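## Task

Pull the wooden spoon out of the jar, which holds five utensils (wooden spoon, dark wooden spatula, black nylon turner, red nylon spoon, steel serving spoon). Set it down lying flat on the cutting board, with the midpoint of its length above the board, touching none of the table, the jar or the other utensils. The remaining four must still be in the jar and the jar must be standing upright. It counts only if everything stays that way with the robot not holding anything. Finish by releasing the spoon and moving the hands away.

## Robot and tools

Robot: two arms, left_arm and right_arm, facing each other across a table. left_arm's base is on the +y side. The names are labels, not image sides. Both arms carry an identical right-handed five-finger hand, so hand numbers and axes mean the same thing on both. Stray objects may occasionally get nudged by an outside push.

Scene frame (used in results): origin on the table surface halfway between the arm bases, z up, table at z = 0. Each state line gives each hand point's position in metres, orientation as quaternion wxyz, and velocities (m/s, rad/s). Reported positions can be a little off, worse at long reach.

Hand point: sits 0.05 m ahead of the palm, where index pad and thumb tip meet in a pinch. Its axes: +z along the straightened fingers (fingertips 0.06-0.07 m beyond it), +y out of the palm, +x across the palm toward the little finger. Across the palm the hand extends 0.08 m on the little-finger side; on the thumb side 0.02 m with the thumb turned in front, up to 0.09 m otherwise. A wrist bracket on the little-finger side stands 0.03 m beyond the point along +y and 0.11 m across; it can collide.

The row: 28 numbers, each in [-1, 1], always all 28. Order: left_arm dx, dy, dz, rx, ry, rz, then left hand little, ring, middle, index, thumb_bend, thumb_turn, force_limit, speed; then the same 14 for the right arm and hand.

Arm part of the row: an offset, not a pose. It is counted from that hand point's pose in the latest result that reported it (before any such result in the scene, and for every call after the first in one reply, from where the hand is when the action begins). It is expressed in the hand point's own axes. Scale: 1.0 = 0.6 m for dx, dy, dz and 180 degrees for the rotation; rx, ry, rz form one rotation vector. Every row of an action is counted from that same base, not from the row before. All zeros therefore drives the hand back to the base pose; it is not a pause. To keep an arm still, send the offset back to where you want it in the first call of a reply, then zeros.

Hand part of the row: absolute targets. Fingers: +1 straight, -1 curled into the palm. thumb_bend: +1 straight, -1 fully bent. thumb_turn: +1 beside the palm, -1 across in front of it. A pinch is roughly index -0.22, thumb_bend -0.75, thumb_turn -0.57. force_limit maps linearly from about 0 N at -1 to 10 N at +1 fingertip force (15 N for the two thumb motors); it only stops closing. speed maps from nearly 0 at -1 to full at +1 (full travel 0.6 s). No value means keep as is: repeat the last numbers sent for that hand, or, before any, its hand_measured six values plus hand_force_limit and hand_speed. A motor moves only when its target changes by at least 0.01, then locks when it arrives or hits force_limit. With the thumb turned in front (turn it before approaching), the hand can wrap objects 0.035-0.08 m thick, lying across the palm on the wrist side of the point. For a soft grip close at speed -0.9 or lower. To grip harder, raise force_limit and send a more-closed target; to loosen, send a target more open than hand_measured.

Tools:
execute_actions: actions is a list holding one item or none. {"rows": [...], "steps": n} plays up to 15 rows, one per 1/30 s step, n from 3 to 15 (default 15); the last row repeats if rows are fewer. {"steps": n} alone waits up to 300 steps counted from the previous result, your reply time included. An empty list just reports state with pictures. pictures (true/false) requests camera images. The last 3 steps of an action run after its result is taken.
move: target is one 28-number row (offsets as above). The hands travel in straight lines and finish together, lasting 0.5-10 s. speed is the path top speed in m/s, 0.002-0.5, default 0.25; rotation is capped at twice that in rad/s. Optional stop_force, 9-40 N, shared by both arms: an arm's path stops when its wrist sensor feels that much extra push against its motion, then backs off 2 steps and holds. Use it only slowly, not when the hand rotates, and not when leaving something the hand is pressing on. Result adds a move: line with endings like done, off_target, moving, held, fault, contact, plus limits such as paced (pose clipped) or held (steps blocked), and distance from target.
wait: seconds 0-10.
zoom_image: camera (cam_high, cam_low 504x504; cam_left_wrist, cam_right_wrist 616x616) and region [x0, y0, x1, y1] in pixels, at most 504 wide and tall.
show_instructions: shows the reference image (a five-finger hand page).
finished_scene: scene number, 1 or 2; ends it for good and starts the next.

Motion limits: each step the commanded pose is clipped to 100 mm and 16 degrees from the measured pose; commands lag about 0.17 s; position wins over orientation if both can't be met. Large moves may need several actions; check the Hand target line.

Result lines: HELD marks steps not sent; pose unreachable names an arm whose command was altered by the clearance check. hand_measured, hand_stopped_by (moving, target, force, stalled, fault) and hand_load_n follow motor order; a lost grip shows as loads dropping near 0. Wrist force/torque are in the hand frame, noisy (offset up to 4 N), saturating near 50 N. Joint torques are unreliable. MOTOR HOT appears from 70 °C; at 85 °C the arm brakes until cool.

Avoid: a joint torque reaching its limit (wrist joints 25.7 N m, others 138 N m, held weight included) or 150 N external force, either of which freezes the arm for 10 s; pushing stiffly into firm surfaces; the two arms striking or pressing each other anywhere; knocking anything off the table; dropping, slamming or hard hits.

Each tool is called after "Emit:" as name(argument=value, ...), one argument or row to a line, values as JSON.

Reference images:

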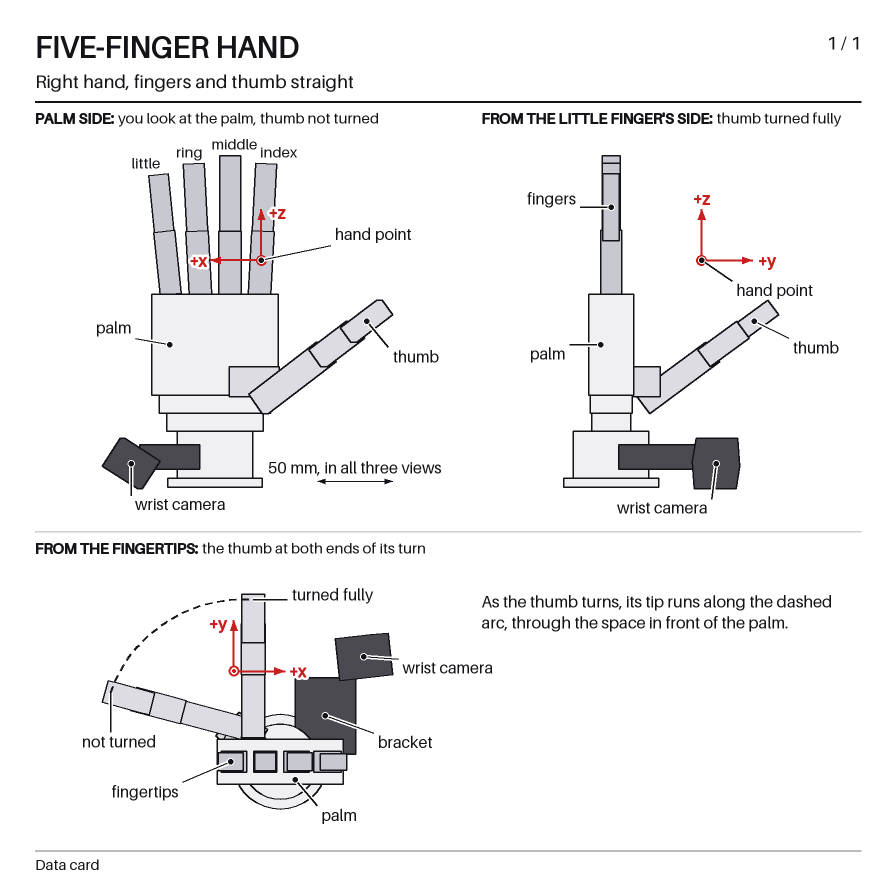

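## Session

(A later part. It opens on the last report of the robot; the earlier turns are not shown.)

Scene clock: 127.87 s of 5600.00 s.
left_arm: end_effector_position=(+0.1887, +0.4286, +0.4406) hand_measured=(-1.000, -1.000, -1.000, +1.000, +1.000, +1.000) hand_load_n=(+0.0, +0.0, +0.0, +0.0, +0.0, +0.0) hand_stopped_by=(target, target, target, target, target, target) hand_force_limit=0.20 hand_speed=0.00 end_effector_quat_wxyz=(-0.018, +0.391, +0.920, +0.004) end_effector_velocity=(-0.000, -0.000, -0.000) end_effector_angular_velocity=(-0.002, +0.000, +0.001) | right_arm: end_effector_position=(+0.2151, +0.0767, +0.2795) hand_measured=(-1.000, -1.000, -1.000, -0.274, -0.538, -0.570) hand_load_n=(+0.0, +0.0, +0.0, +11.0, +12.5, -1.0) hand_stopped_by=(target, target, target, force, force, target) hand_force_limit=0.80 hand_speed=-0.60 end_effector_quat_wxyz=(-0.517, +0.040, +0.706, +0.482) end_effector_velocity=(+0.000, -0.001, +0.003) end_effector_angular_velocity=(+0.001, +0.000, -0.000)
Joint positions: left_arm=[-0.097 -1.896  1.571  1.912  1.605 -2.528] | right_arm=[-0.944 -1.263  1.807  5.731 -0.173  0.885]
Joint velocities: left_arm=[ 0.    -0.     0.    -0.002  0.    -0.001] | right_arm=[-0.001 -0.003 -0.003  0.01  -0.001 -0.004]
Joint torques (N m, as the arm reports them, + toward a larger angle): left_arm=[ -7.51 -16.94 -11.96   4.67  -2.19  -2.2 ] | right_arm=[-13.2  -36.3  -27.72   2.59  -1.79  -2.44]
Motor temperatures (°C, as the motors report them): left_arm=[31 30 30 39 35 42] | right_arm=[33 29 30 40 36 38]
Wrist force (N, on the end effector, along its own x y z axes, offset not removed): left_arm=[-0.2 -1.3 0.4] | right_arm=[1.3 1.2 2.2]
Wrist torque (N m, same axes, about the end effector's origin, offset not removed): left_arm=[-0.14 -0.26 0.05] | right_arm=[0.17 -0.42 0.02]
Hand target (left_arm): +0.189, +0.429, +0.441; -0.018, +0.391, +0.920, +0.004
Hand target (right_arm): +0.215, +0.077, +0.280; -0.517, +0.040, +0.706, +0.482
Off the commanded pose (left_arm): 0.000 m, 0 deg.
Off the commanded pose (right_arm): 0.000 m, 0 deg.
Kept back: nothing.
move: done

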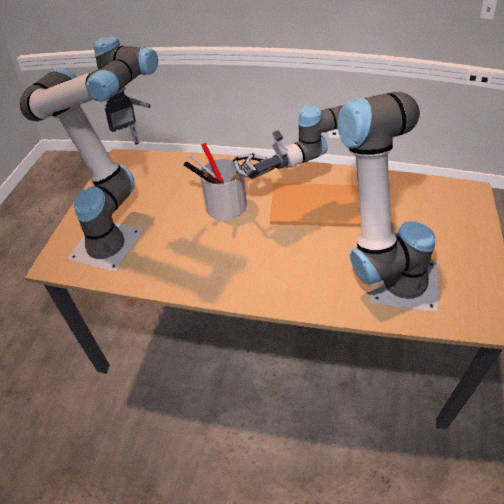

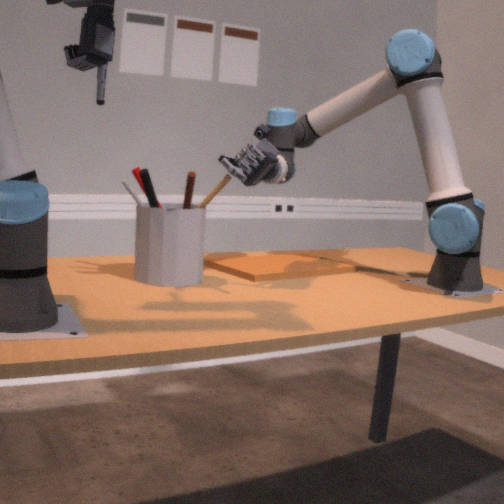

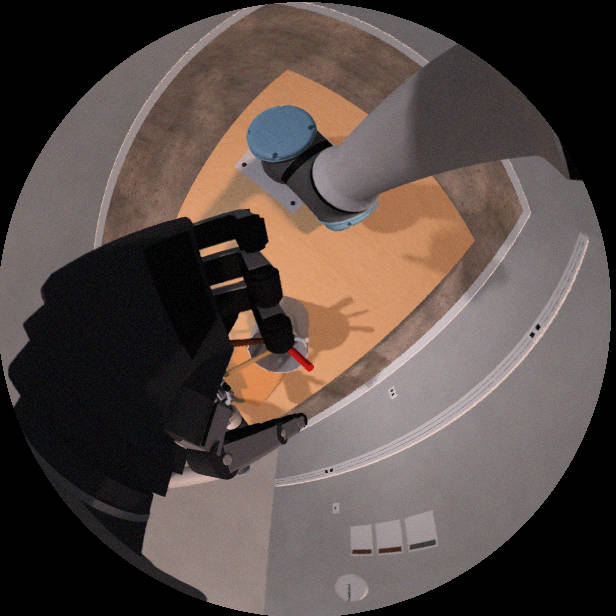

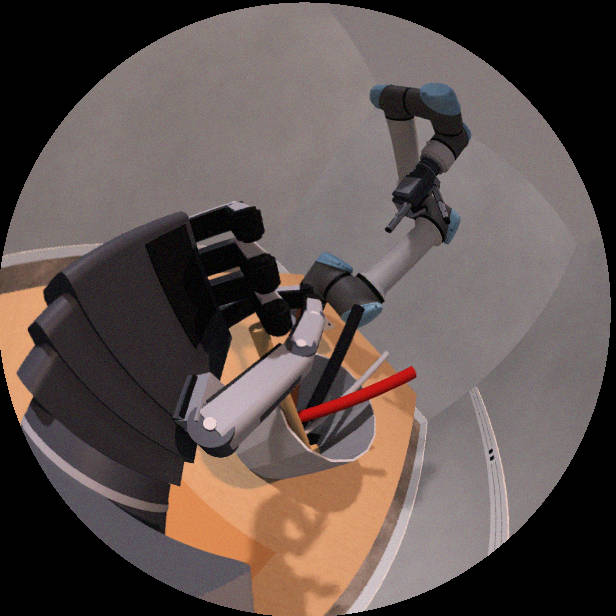

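Emit:
move(
  target=[0,0,0,0,0,0,-1,-1,-1,1,1,1,0.2,0, 0,0,-0.04,0,0,0,-1,-1,-1,0.4,0,-0.57,0.4,0],
  speed=0.03,
)

Emit:
move(
  target=[0,0,0,0,0,0,-1,-1,-1,1,1,1,0.2,0, -0.06,-0.045,0,0,0,0,-1,-1,-1,0.4,0,-0.57,0.4,0],
  speed=0.03,
)

Emit:
zoom_image(
  camera="cam_high",
  region=[170,130,310,240],
)

Emit:
zoom_image(
  camera="cam_right_wrist",
  region=[220,220,420,400],
)

Emit:
zoom_image(
  camera="cam_low",
  region=[100,140,290,300],
)

Scene clock: 129.40 s of 5600.00 s.
left_arm: end_effector_position=(+0.1887, +0.4286, +0.4406) hand_measured=(-1.000, -1.000, -1.000, +1.000, +1.000, +1.000) hand_load_n=(+0.0, +0.0, +0.0, +0.0, +0.0, +0.0) hand_stopped_by=(target, target, target, target, target, target) hand_force_limit=0.20 hand_speed=0.00 end_effector_quat_wxyz=(-0.018, +0.391, +0.920, +0.004) end_effector_velocity=(+0.000, +0.000, +0.000) end_effector_angular_velocity=(+0.000, -0.001, +0.000) | right_arm: end_effector_position=(+0.2315, +0.0596, +0.2795) hand_measured=(-1.000, -1.000, -1.000, +0.400, +0.000, -0.570) hand_load_n=(+0.0, +0.0, +0.0, +0.0, +0.0, +0.0) hand_stopped_by=(target, target, target, target, target, target) hand_force_limit=0.40 hand_speed=0.00 end_effector_quat_wxyz=(-0.517, +0.040, +0.706, +0.482) end_effector_velocity=(+0.002, -0.002, +0.000) end_effector_angular_velocity=(-0.000, -0.000, -0.000)
Joint positions: left_arm=[-0.097 -1.896  1.571  1.912  1.605 -2.528] | right_arm=[-0.994 -1.267  1.812  5.732 -0.223  0.883]
Joint velocities: left_arm=[-0.001 -0.     0.     0.001 -0.001 -0.001] | right_arm=[-0.006 -0.     0.    -0.    -0.005  0.   ]
Joint torques (N m, as the arm reports them, + toward a larger angle): left_arm=[ -7.33 -17.28 -11.27   4.7   -2.17  -2.24] | right_arm=[-12.86 -37.83  -8.65  -2.34  -1.35  -2.35]
Motor temperatures (°C, as the motors report them): left_arm=[31 30 30 39 35 42] | right_arm=[33 29 30 40 36 38]
Wrist force (N, on the end effector, along its own x y z axes, offset not removed): left_arm=[-0.5 -0.3 -0.4] | right_arm=[-1.1 0.9 1.1]
Wrist torque (N m, same axes, about the end effector's origin, offset not removed): left_arm=[0.01 -0.17 0.01] | right_arm=[0.21 0.03 -0.09]
Hand target (left_arm): +0.189, +0.429, +0.441; -0.018, +0.391, +0.920, +0.004
Hand target (right_arm): +0.232, +0.059, +0.279; -0.517, +0.040, +0.706, +0.482
Off the commanded pose (left_arm): 0.000 m, 0 deg.
Off the commanded pose (right_arm): 0.000 m, 0 deg.
Kept back: nothing.
move: done

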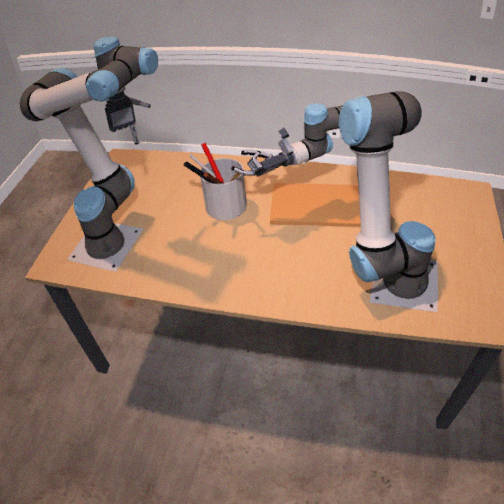

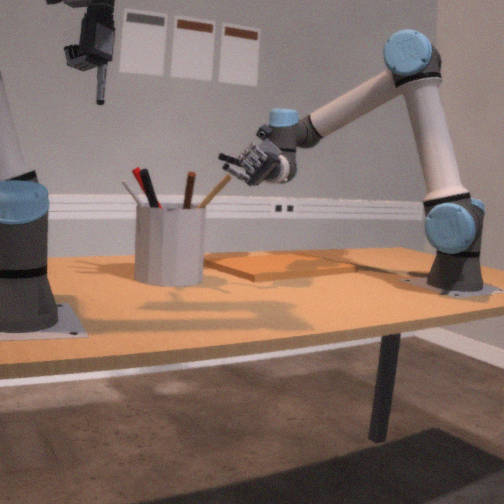

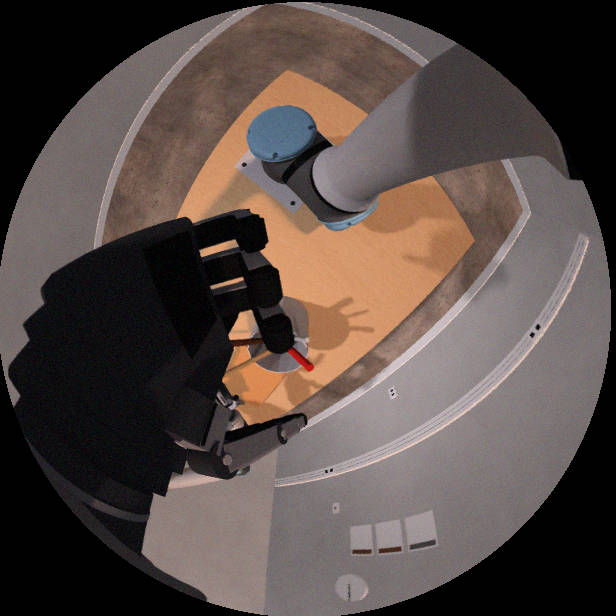

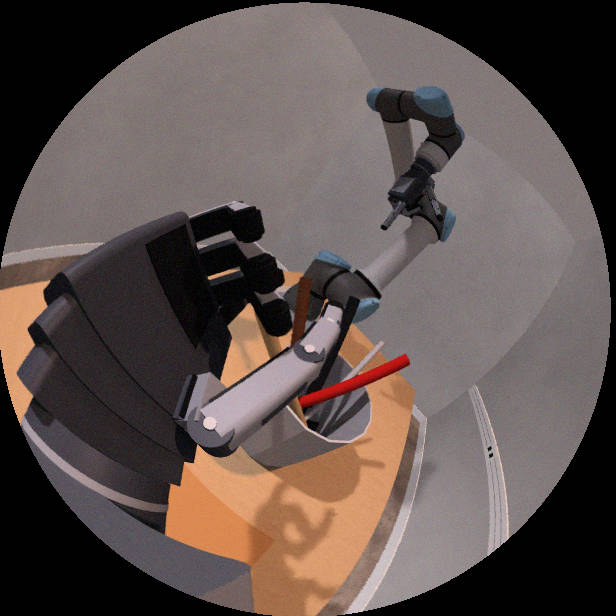

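Scene clock: 131.30 s of 5600.00 s.
left_arm: end_effector_position=(+0.1887, +0.4286, +0.4406) hand_measured=(-1.000, -1.000, -1.000, +1.000, +1.000, +1.000) hand_load_n=(+0.0, +0.0, +0.0, +0.0, +0.0, +0.0) hand_stopped_by=(target, target, target, target, target, target) hand_force_limit=0.20 hand_speed=0.00 end_effector_quat_wxyz=(-0.018, +0.391, +0.920, +0.004) end_effector_velocity=(+0.000, +0.001, +0.000) end_effector_angular_velocity=(+0.000, +0.000, +0.001) | right_arm: end_effector_position=(+0.2332, +0.0611, +0.2349) hand_measured=(-1.000, -1.000, -1.000, +0.400, +0.000, -0.570) hand_load_n=(+0.0, +0.0, +0.0, +0.0, +0.0, +0.0) hand_stopped_by=(target, target, target, target, target, target) hand_force_limit=0.40 hand_speed=0.00 end_effector_quat_wxyz=(-0.517, +0.040, +0.706, +0.482) end_effector_velocity=(-0.001, +0.000, -0.003) end_effector_angular_velocity=(-0.001, -0.000, +0.002)
Joint positions: left_arm=[-0.097 -1.896  1.571  1.912  1.605 -2.528] | right_arm=[-0.993 -1.201  1.855  5.623 -0.222  0.882]
Joint velocities: left_arm=[ 0.    -0.001 -0.     0.001  0.    -0.001] | right_arm=[ 0.002  0.003  0.003 -0.009 -0.     0.003]
Joint torques (N m, as the arm reports them, + toward a larger angle): left_arm=[ -6.68 -16.8  -11.91   4.55  -2.1   -2.21] | right_arm=[ 13.97 -21.14  -7.6   -2.19   1.95   2.25]
Motor temperatures (°C, as the motors report them): left_arm=[31 30 30 39 35 42] | right_arm=[33 29 30 40 36 38]
Wrist force (N, on the end effector, along its own x y z axes, offset not removed): left_arm=[0.6 -1.2 0.6] | right_arm=[1.5 1.1 0.6]
Wrist torque (N m, same axes, about the end effector's origin, offset not removed): left_arm=[-0.14 -0.31 0.08] | right_arm=[0.24 -0.41 0.20]
Hand target (left_arm): +0.189, +0.429, +0.441; -0.018, +0.391, +0.920, +0.004
Hand target (right_arm): +0.233, +0.061, +0.235; -0.517, +0.040, +0.706, +0.482
Off the commanded pose (left_arm): 0.000 m, 0 deg.
Off the commanded pose (right_arm): 0.000 m, 0 deg.
Kept back: nothing.
move: done

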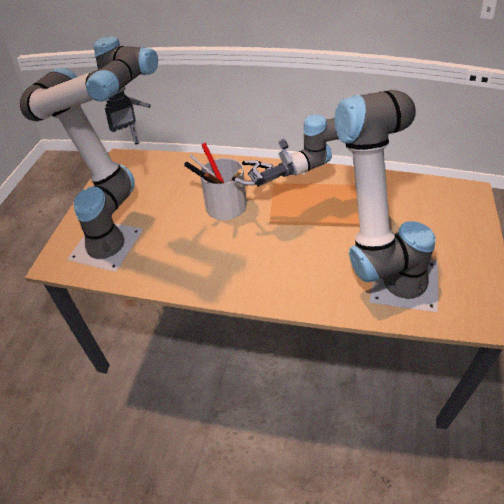

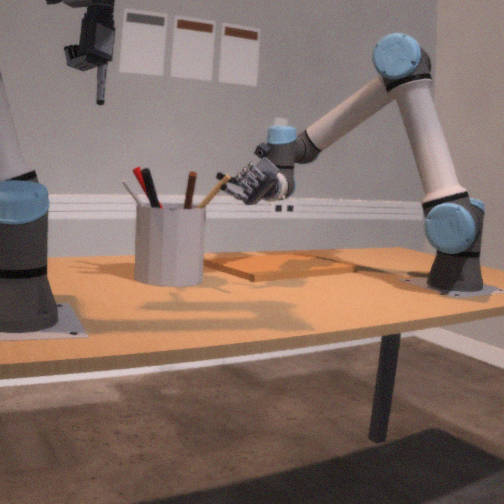

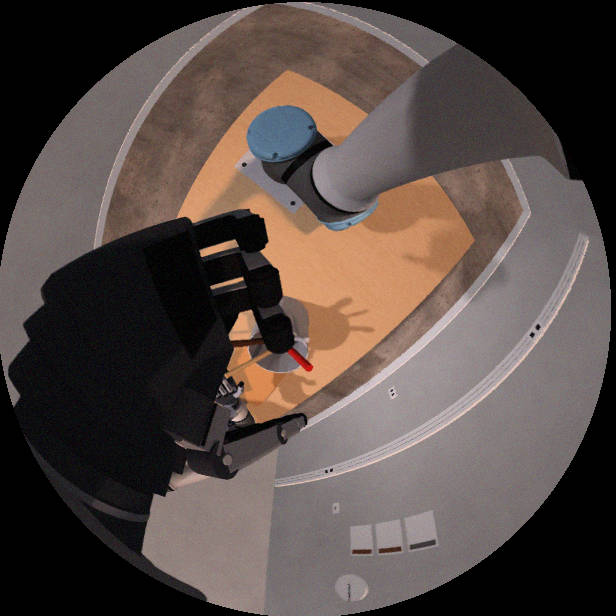

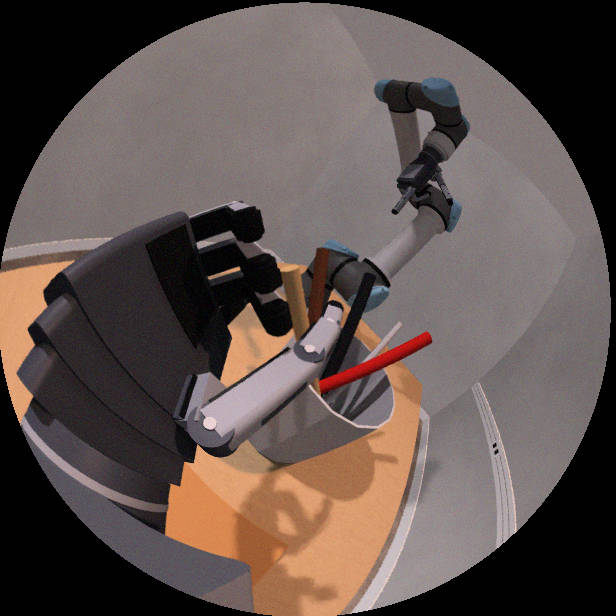

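Region (170, 130, 310, 240) of cam_high's 504x504 image, scaled by 3.600, with more detail than that image has; it fills the top 396 rows of this view, and the rest is white.

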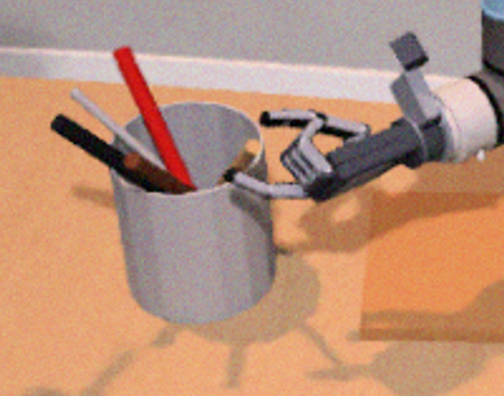

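Region (220, 220, 420, 400) of cam_right_wrist's 616x616 image, scaled by 2.520, with more detail than that image has; it fills the top 454 rows of this view, and the rest is white.

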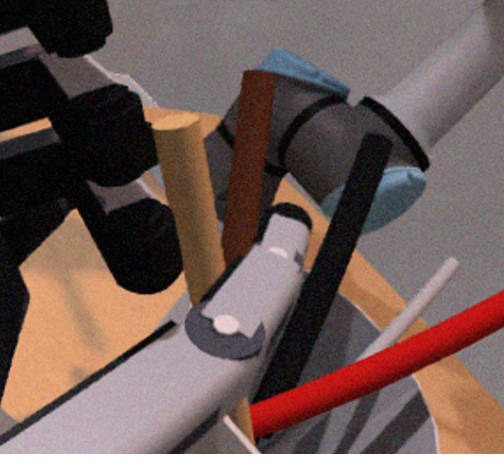

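Region (100, 140, 290, 300) of cam_low's 504x504 image, scaled by 2.653, with more detail than that image has; it fills the top 424 rows of this view, and the rest is white.

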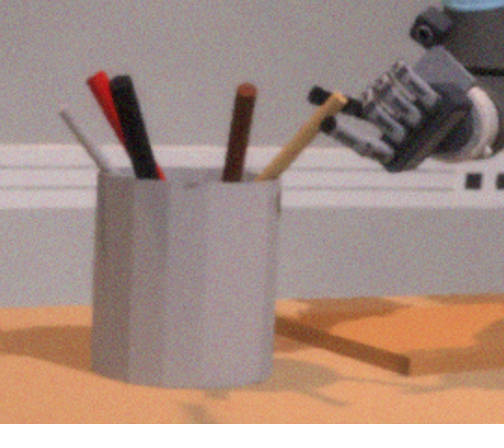

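Emit:
move(
  target=[0,0,0,0,0,0,-1,-1,-1,1,1,1,0.2,0, 0,0,-0.02,0,0.16,0,-1,-1,-1,0.4,0,-0.57,0.4,0],
  speed=0.03,
)

Emit:
zoom_image(
  camera="cam_high",
  region=[170,130,310,240],
)

Emit:
zoom_image(
  camera="cam_right_wrist",
  region=[200,200,440,420],
)

Emit:
zoom_image(
  camera="cam_low",
  region=[100,140,290,300],
)

Scene clock: 140.13 s of 5600.00 s.
left_arm: end_effector_position=(+0.1887, +0.4286, +0.4406) hand_measured=(-1.000, -1.000, -1.000, +1.000, +1.000, +1.000) hand_load_n=(+0.0, +0.0, +0.0, +0.0, +0.0, +0.0) hand_stopped_by=(target, target, target, target, target, target) hand_force_limit=0.20 hand_speed=0.00 end_effector_quat_wxyz=(-0.018, +0.391, +0.920, +0.004) end_effector_velocity=(-0.000, +0.000, +0.000) end_effector_angular_velocity=(+0.000, +0.001, -0.000) | right_arm: end_effector_position=(+0.2412, +0.0526, +0.2347) hand_measured=(-1.000, -1.000, -1.000, +0.400, +0.000, -0.570) hand_load_n=(+0.0, +0.0, +0.0, +0.0, +0.0, +0.0) hand_stopped_by=(target, target, target, target, target, target) hand_force_limit=0.40 hand_speed=0.00 end_effector_quat_wxyz=(-0.675, -0.081, +0.557, +0.476) end_effector_velocity=(+0.001, -0.000, -0.000) end_effector_angular_velocity=(+0.010, +0.009, +0.010)
Joint positions: left_arm=[-0.097 -1.896  1.571  1.912  1.605 -2.528] | right_arm=[-0.954 -0.758  1.454  6.258 -0.631  0.243]
Joint velocities: left_arm=[-0.001 -0.    -0.     0.001  0.001 -0.001] | right_arm=[ 0.003  0.013 -0.013  0.01  -0.014 -0.011]
Joint torques (N m, as the arm reports them, + toward a larger angle): left_arm=[ -7.22 -16.51 -12.02   4.67  -2.14  -2.29] | right_arm=[ 12.12 -35.12 -22.74   5.07  -1.98  -2.56]
Motor temperatures (°C, as the motors report them): left_arm=[31 30 30 39 35 42] | right_arm=[33 29 30 40 36 38]
Wrist force (N, on the end effector, along its own x y z axes, offset not removed): left_arm=[-0.9 -1.7 0.7] | right_arm=[2.3 2.6 2.9]
Wrist torque (N m, same axes, about the end effector's origin, offset not removed): left_arm=[-0.25 -0.20 0.01] | right_arm=[0.32 -0.56 0.13]
Hand target (left_arm): +0.189, +0.429, +0.441; -0.018, +0.391, +0.920, +0.004
Hand target (right_arm): +0.241, +0.053, +0.235; +0.676, +0.081, -0.556, -0.476
Off the commanded pose (left_arm): 0.000 m, 0 deg.
Off the commanded pose (right_arm): 0.000 m, 0 deg.
Kept back: nothing.
move: done

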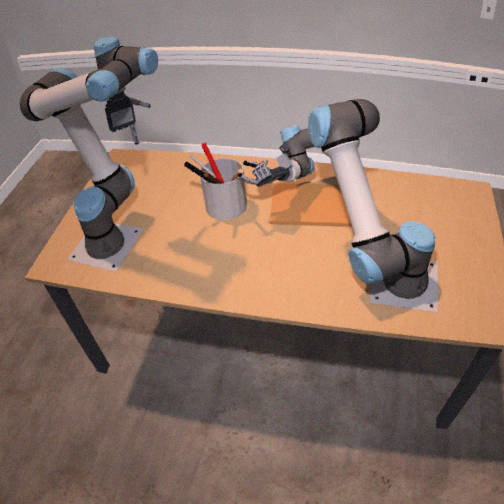

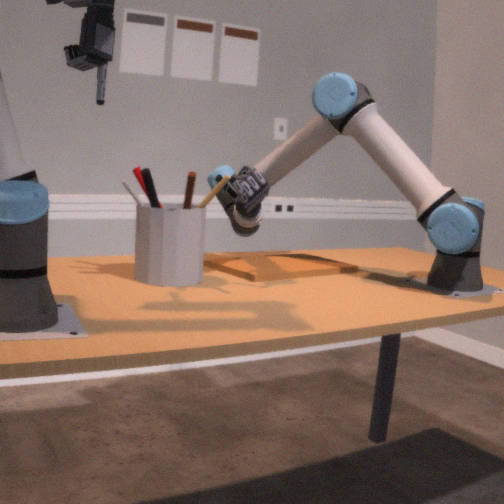

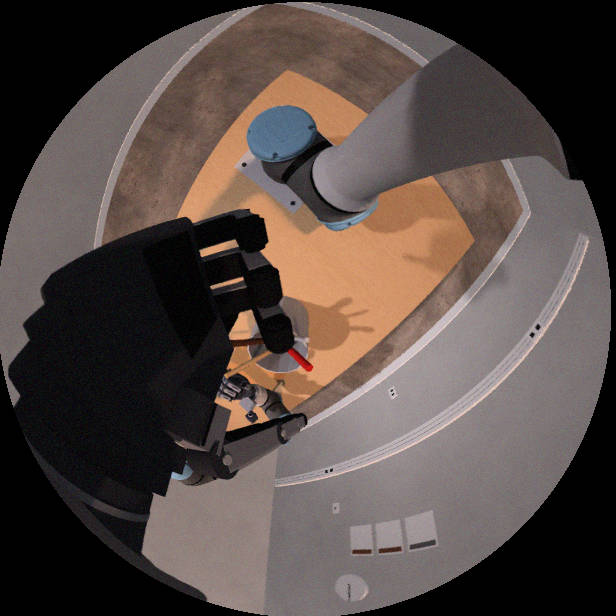

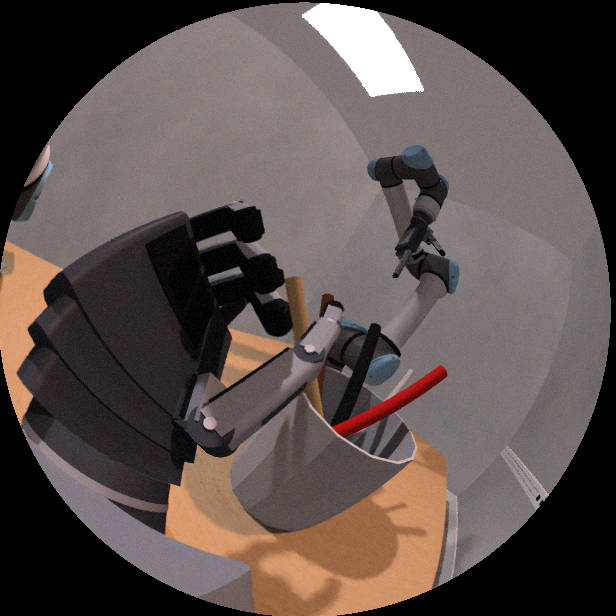

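Region (170, 130, 310, 240) of cam_high's 504x504 image, scaled by 3.600, with more detail than that image has; it fills the top 396 rows of this view, and the rest is white.

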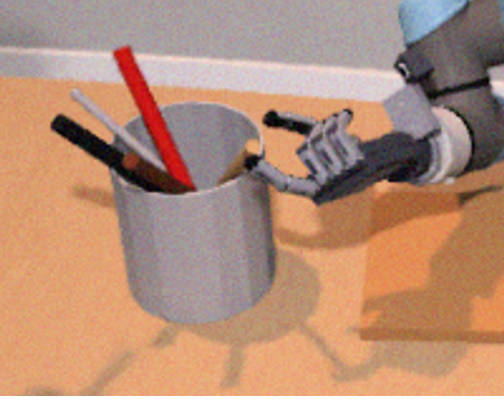

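Region (200, 200, 440, 420) of cam_right_wrist's 616x616 image, scaled by 2.100, with more detail than that image has; it fills the top 462 rows of this view, and the rest is white.

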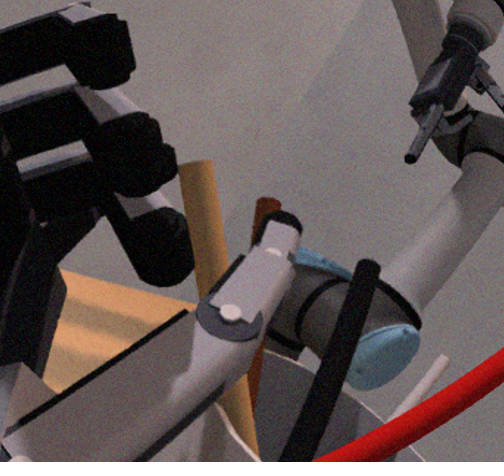

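Region (100, 140, 290, 300) of cam_low's 504x504 image, scaled by 2.653, with more detail than that image has; it fills the top 424 rows of this view, and the rest is white.

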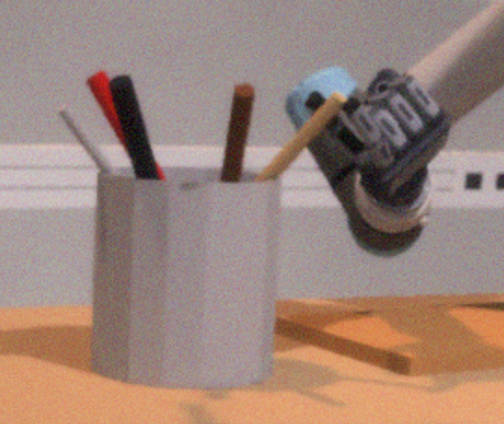

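Emit:
move(
  target=[0,0,0,0,0,0,-1,-1,-1,1,1,1,0.2,0, -0.01,0,0.055,0,0,0,-1,-1,-1,0.4,0,-0.57,0.4,0],
  speed=0.02,
)

Emit:
zoom_image(
  camera="cam_high",
  region=[170,130,310,240],
)

Emit:
zoom_image(
  camera="cam_right_wrist",
  region=[200,200,440,420],
)

Scene clock: 142.37 s of 5600.00 s.
left_arm: end_effector_position=(+0.1887, +0.4286, +0.4406) hand_measured=(-1.000, -1.000, -1.000, +1.000, +1.000, +1.000) hand_load_n=(+0.0, +0.0, +0.0, +0.0, +0.0, +0.0) hand_stopped_by=(target, target, target, target, target, target) hand_force_limit=0.20 hand_speed=0.00 end_effector_quat_wxyz=(-0.018, +0.391, +0.920, +0.004) end_effector_velocity=(+0.000, +0.000, +0.000) end_effector_angular_velocity=(-0.000, +0.000, -0.001) | right_arm: end_effector_position=(+0.2145, +0.0700, +0.2422) hand_measured=(-1.000, -1.000, -1.000, +0.400, +0.000, -0.570) hand_load_n=(+0.0, +0.0, +0.0, +0.0, +0.0, +0.0) hand_stopped_by=(target, target, target, target, target, target) hand_force_limit=0.40 hand_speed=0.00 end_effector_quat_wxyz=(-0.672, -0.086, +0.565, +0.471) end_effector_velocity=(-0.002, +0.002, +0.001) end_effector_angular_velocity=(-0.000, -0.004, +0.002)
Joint positions: left_arm=[-0.097 -1.896  1.571  1.912  1.605 -2.528] | right_arm=[-0.902 -0.779  1.456  6.282 -0.586  0.22 ]
Joint velocities: left_arm=[ 0.    -0.001  0.     0.001  0.     0.001] | right_arm=[ 0.005 -0.003 -0.002 -0.     0.004  0.001]
Joint torques (N m, as the arm reports them, + toward a larger angle): left_arm=[ -7.58 -16.72 -11.38   4.71  -2.08  -2.24] | right_arm=[ 14.81 -51.61 -22.7    4.96   0.91   2.41]
Motor temperatures (°C, as the motors report them): left_arm=[31 30 30 39 35 42] | right_arm=[33 29 30 40 36 38]
Wrist force (N, on the end effector, along its own x y z axes, offset not removed): left_arm=[-0.8 -0.6 0.2] | right_arm=[1.4 2.5 1.5]
Wrist torque (N m, same axes, about the end effector's origin, offset not removed): left_arm=[-0.03 -0.09 0.06] | right_arm=[0.44 -0.34 0.22]
Hand target (left_arm): +0.189, +0.429, +0.441; -0.018, +0.391, +0.920, +0.004
Hand target (right_arm): +0.214, +0.070, +0.242; +0.671, +0.086, -0.566, -0.471
Off the commanded pose (left_arm): 0.000 m, 0 deg.
Off the commanded pose (right_arm): 0.001 m, 1 deg.
joint sent to its limit (right arm) — the command would take joint 4 (wrist 1) past its upper limit, so that joint was sent only as far as its limit.
Kept back: nothing.
move: done

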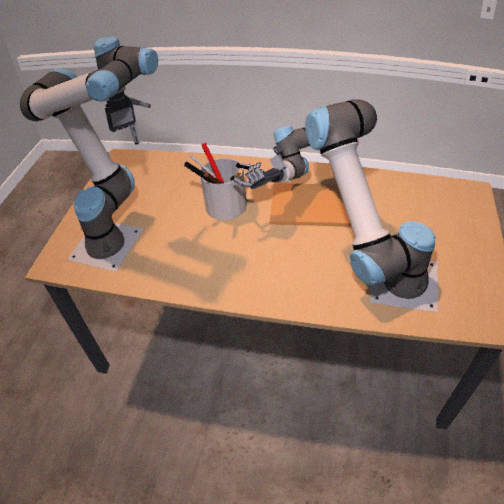

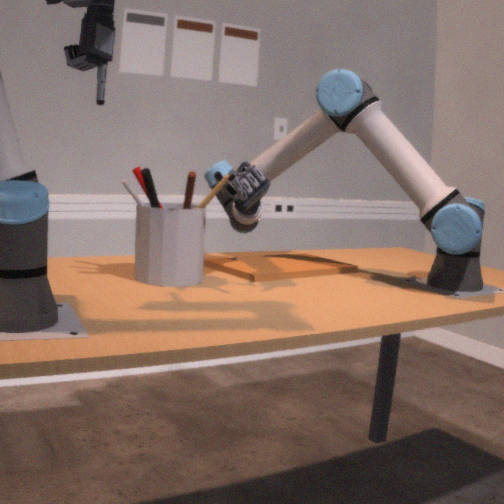

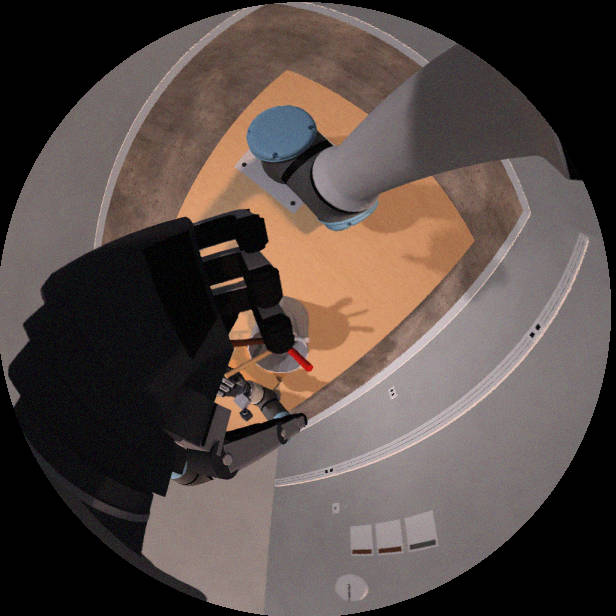

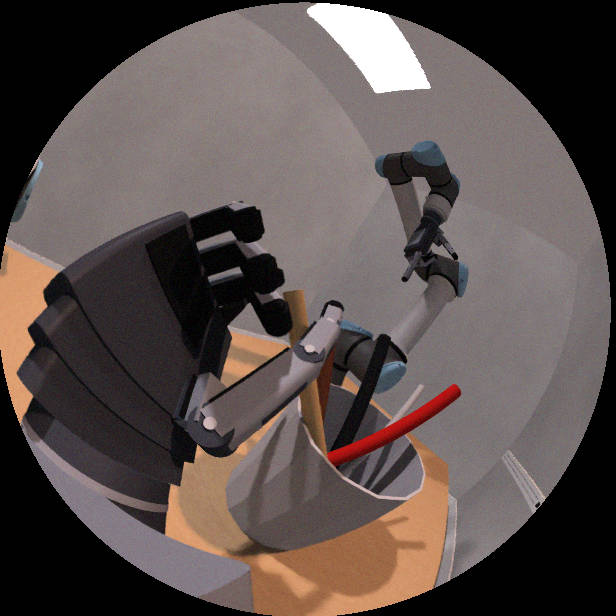

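Region (170, 130, 310, 240) of cam_high's 504x504 image, scaled by 3.600, with more detail than that image has; it fills the top 396 rows of this view, and the rest is white.

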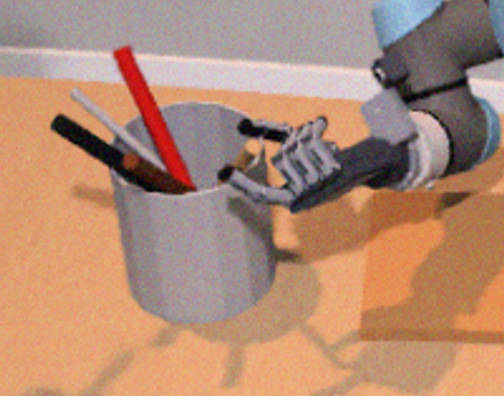

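Region (200, 200, 440, 420) of cam_right_wrist's 616x616 image, scaled by 2.100, with more detail than that image has; it fills the top 462 rows of this view, and the rest is white.

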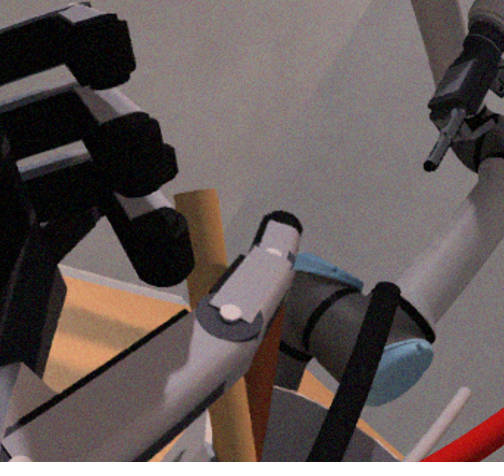

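Emit:
move(
  target=[0,0,0,0,0,0,-1,-1,-1,1,1,1,0.2,0, -0.035,0,0,0,-0.03,0,-1,-1,-1,0.4,-0.75,-0.57,0.4,-0.6],
  speed=0.02,
)

Emit:
move(
  target=[0,0,0,0,0,0,-1,-1,-1,1,1,1,0.2,0, 0,0,0,0,0,0,-1,-1,-1,-0.6,-0.75,-0.57,0.6,-0.6],
)

Emit:
zoom_image(
  camera="cam_high",
  region=[170,130,310,240],
)

Emit:
zoom_image(
  camera="cam_right_wrist",
  region=[200,200,440,420],
)

Scene clock: 145.17 s of 5600.00 s.
left_arm: end_effector_position=(+0.1887, +0.4286, +0.4406) hand_measured=(-1.000, -1.000, -1.000, +1.000, +1.000, +1.000) hand_load_n=(+0.0, +0.0, +0.0, +0.0, +0.0, +0.0) hand_stopped_by=(target, target, target, target, target, target) hand_force_limit=0.20 hand_speed=0.00 end_effector_quat_wxyz=(-0.018, +0.391, +0.920, +0.004) end_effector_velocity=(+0.000, -0.000, -0.000) end_effector_angular_velocity=(+0.000, -0.002, -0.001) | right_arm: end_effector_position=(+0.2163, +0.0851, +0.2282) hand_measured=(-1.000, -1.000, -1.000, +0.400, -0.744, -0.570) hand_load_n=(+0.0, +0.0, +0.0, +0.0, +4.0, -3.0) hand_stopped_by=(target, target, target, target, target, target) hand_force_limit=0.40 hand_speed=-0.60 end_effector_quat_wxyz=(-0.645, -0.064, +0.596, +0.475) end_effector_velocity=(-0.000, +0.002, -0.002) end_effector_angular_velocity=(-0.006, -0.008, -0.008)
Joint positions: left_arm=[-0.097 -1.896  1.571  1.912  1.605 -2.528] | right_arm=[-0.899 -0.797  1.474  6.244 -0.493  0.251]
Joint velocities: left_arm=[-0.001  0.001  0.001 -0.    -0.002  0.   ] | right_arm=[ 0.001 -0.003  0.002 -0.006  0.013  0.004]
Joint torques (N m, as the arm reports them, + toward a larger angle): left_arm=[ -7.05 -17.02 -11.33   4.75  -2.04  -2.25] | right_arm=[ 13.34 -46.38  -6.42  -0.63   2.17   3.09]
Motor temperatures (°C, as the motors report them): left_arm=[31 30 30 39 35 42] | right_arm=[33 29 30 40 36 38]
Wrist force (N, on the end effector, along its own x y z axes, offset not removed): left_arm=[0.3 -1.2 1.3] | right_arm=[5.1 7.3 3.8]
Wrist torque (N m, same axes, about the end effector's origin, offset not removed): left_arm=[-0.19 -0.28 0.05] | right_arm=[0.25 -0.42 -0.03]
Hand target (left_arm): +0.189, +0.429, +0.441; -0.018, +0.391, +0.920, +0.004
Hand target (right_arm): +0.216, +0.085, +0.228; +0.644, +0.063, -0.596, -0.475
Off the commanded pose (left_arm): 0.000 m, 0 deg.
Off the commanded pose (right_arm): 0.000 m, 0 deg.
Kept back: nothing.
move: done

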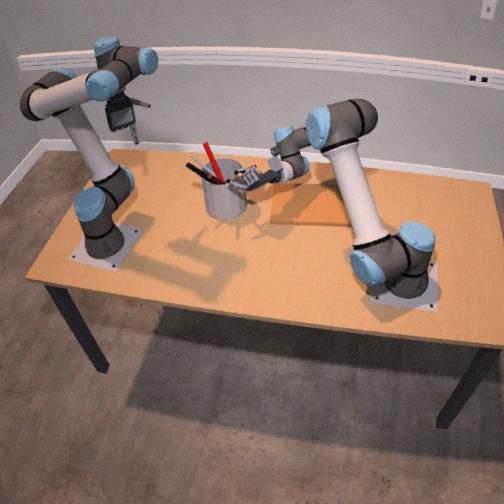

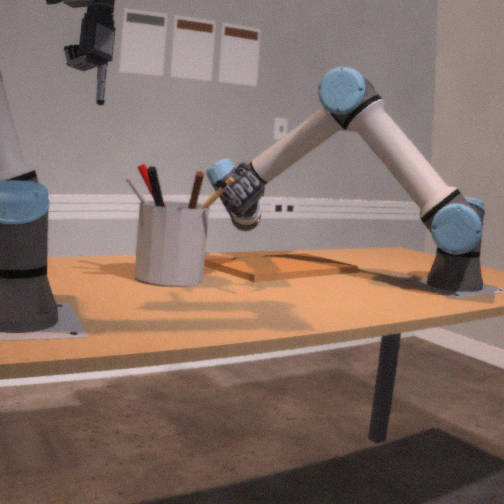

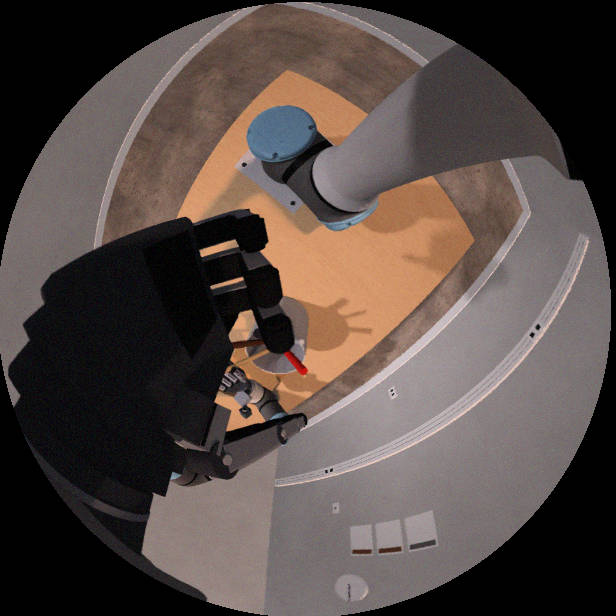

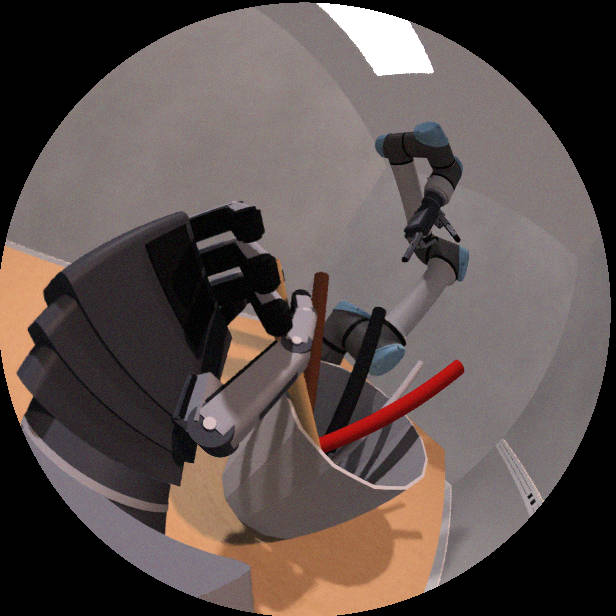

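Scene clock: 146.40 s of 5600.00 s.
left_arm: end_effector_position=(+0.1887, +0.4286, +0.4406) hand_measured=(-1.000, -1.000, -1.000, +1.000, +1.000, +1.000) hand_load_n=(+0.0, +0.0, +0.0, +0.0, +0.0, +0.0) hand_stopped_by=(target, target, target, target, target, target) hand_force_limit=0.20 hand_speed=0.00 end_effector_quat_wxyz=(-0.018, +0.391, +0.920, +0.004) end_effector_velocity=(-0.000, +0.000, +0.000) end_effector_angular_velocity=(+0.002, +0.000, -0.001) | right_arm: end_effector_position=(+0.2162, +0.0851, +0.2282) hand_measured=(-1.000, -1.000, -1.000, -0.238, -0.742, -0.570) hand_load_n=(+0.0, +0.0, -1.0, +9.5, +5.5, -2.0) hand_stopped_by=(target, target, target, force, target, target) hand_force_limit=0.60 hand_speed=-0.60 end_effector_quat_wxyz=(-0.645, -0.064, +0.596, +0.475) end_effector_velocity=(-0.000, -0.000, +0.000) end_effector_angular_velocity=(+0.000, +0.001, +0.001)
Joint positions: left_arm=[-0.097 -1.896  1.571  1.912  1.605 -2.528] | right_arm=[-0.899 -0.797  1.474  6.244 -0.493  0.251]
Joint velocities: left_arm=[-0.     0.     0.     0.001  0.001  0.   ] | right_arm=[ 0.     0.    -0.     0.    -0.002  0.001]
Joint torques (N m, as the arm reports them, + toward a larger angle): left_arm=[ -7.02 -17.41 -11.5    4.69  -1.96  -2.35] | right_arm=[  6.56 -32.35 -21.86   4.25  -1.9   -1.92]
Motor temperatures (°C, as the motors report them): left_arm=[31 30 30 39 35 42] | right_arm=[33 29 30 40 36 38]
Wrist force (N, on the end effector, along its own x y z axes, offset not removed): left_arm=[0.3 -2.5 1.4] | right_arm=[3.3 7.1 2.3]
Wrist torque (N m, same axes, about the end effector's origin, offset not removed): left_arm=[-0.36 -0.33 -0.01] | right_arm=[0.43 -0.39 -0.05]
Hand target (left_arm): +0.189, +0.429, +0.441; -0.018, +0.391, +0.920, +0.004
Hand target (right_arm): +0.216, +0.085, +0.228; +0.645, +0.064, -0.596, -0.475
Off the commanded pose (left_arm): 0.000 m, 0 deg.
Off the commanded pose (right_arm): 0.000 m, 0 deg.
Kept back: nothing.
move: done

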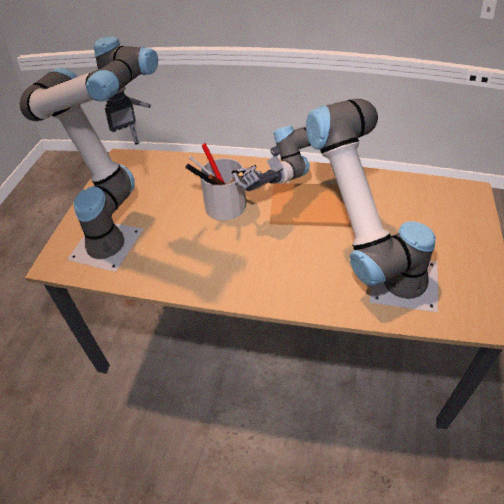

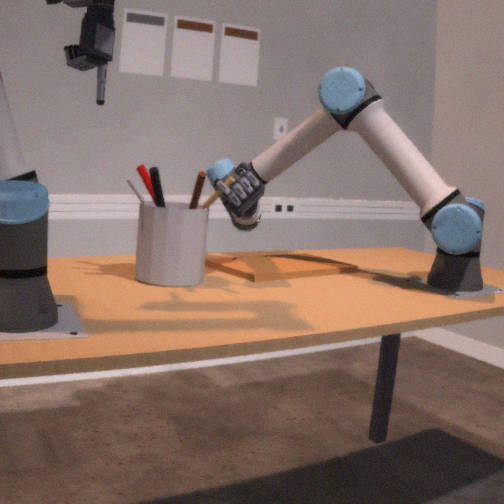

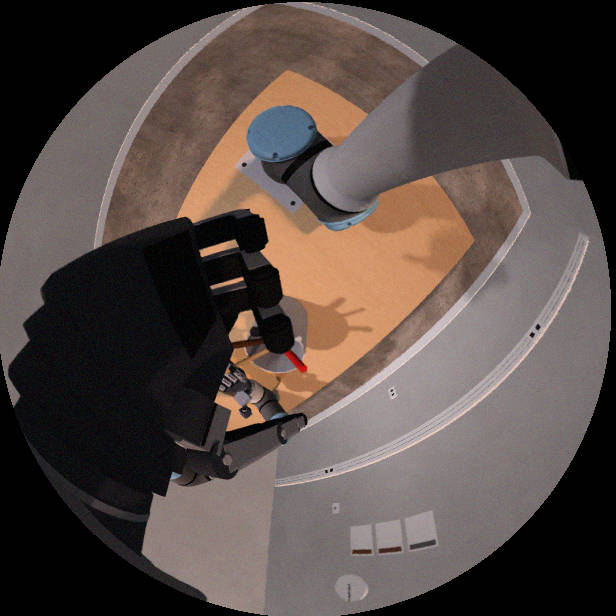

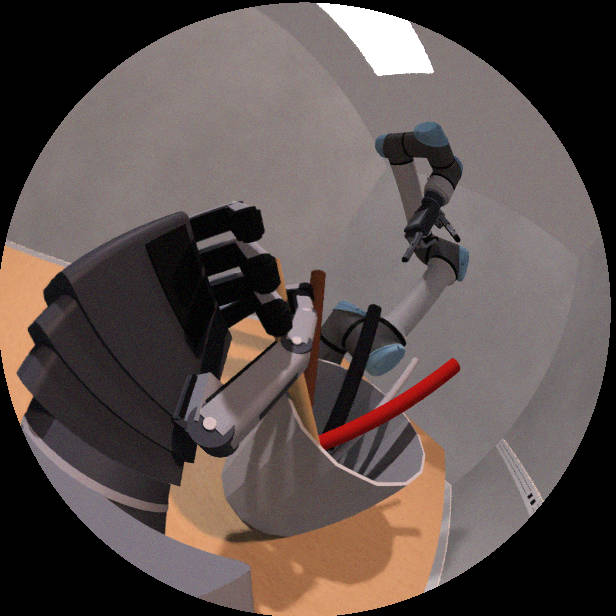

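Region (170, 130, 310, 240) of cam_high's 504x504 image, scaled by 3.600, with more detail than that image has; it fills the top 396 rows of this view, and the rest is white.

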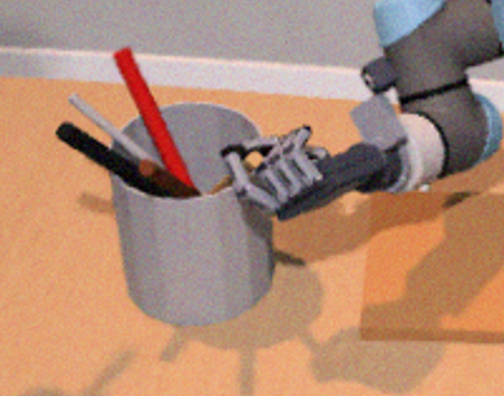

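Region (200, 200, 440, 420) of cam_right_wrist's 616x616 image, scaled by 2.100, with more detail than that image has; it fills the top 462 rows of this view, and the rest is white.

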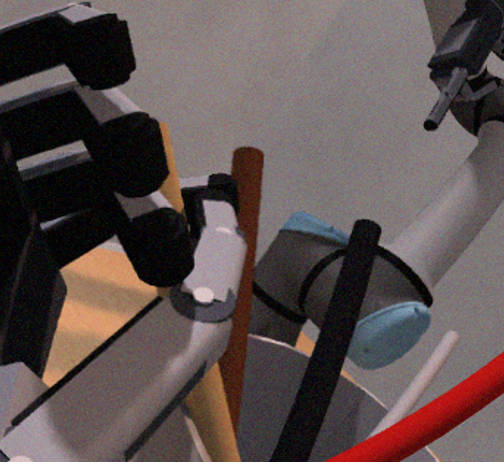

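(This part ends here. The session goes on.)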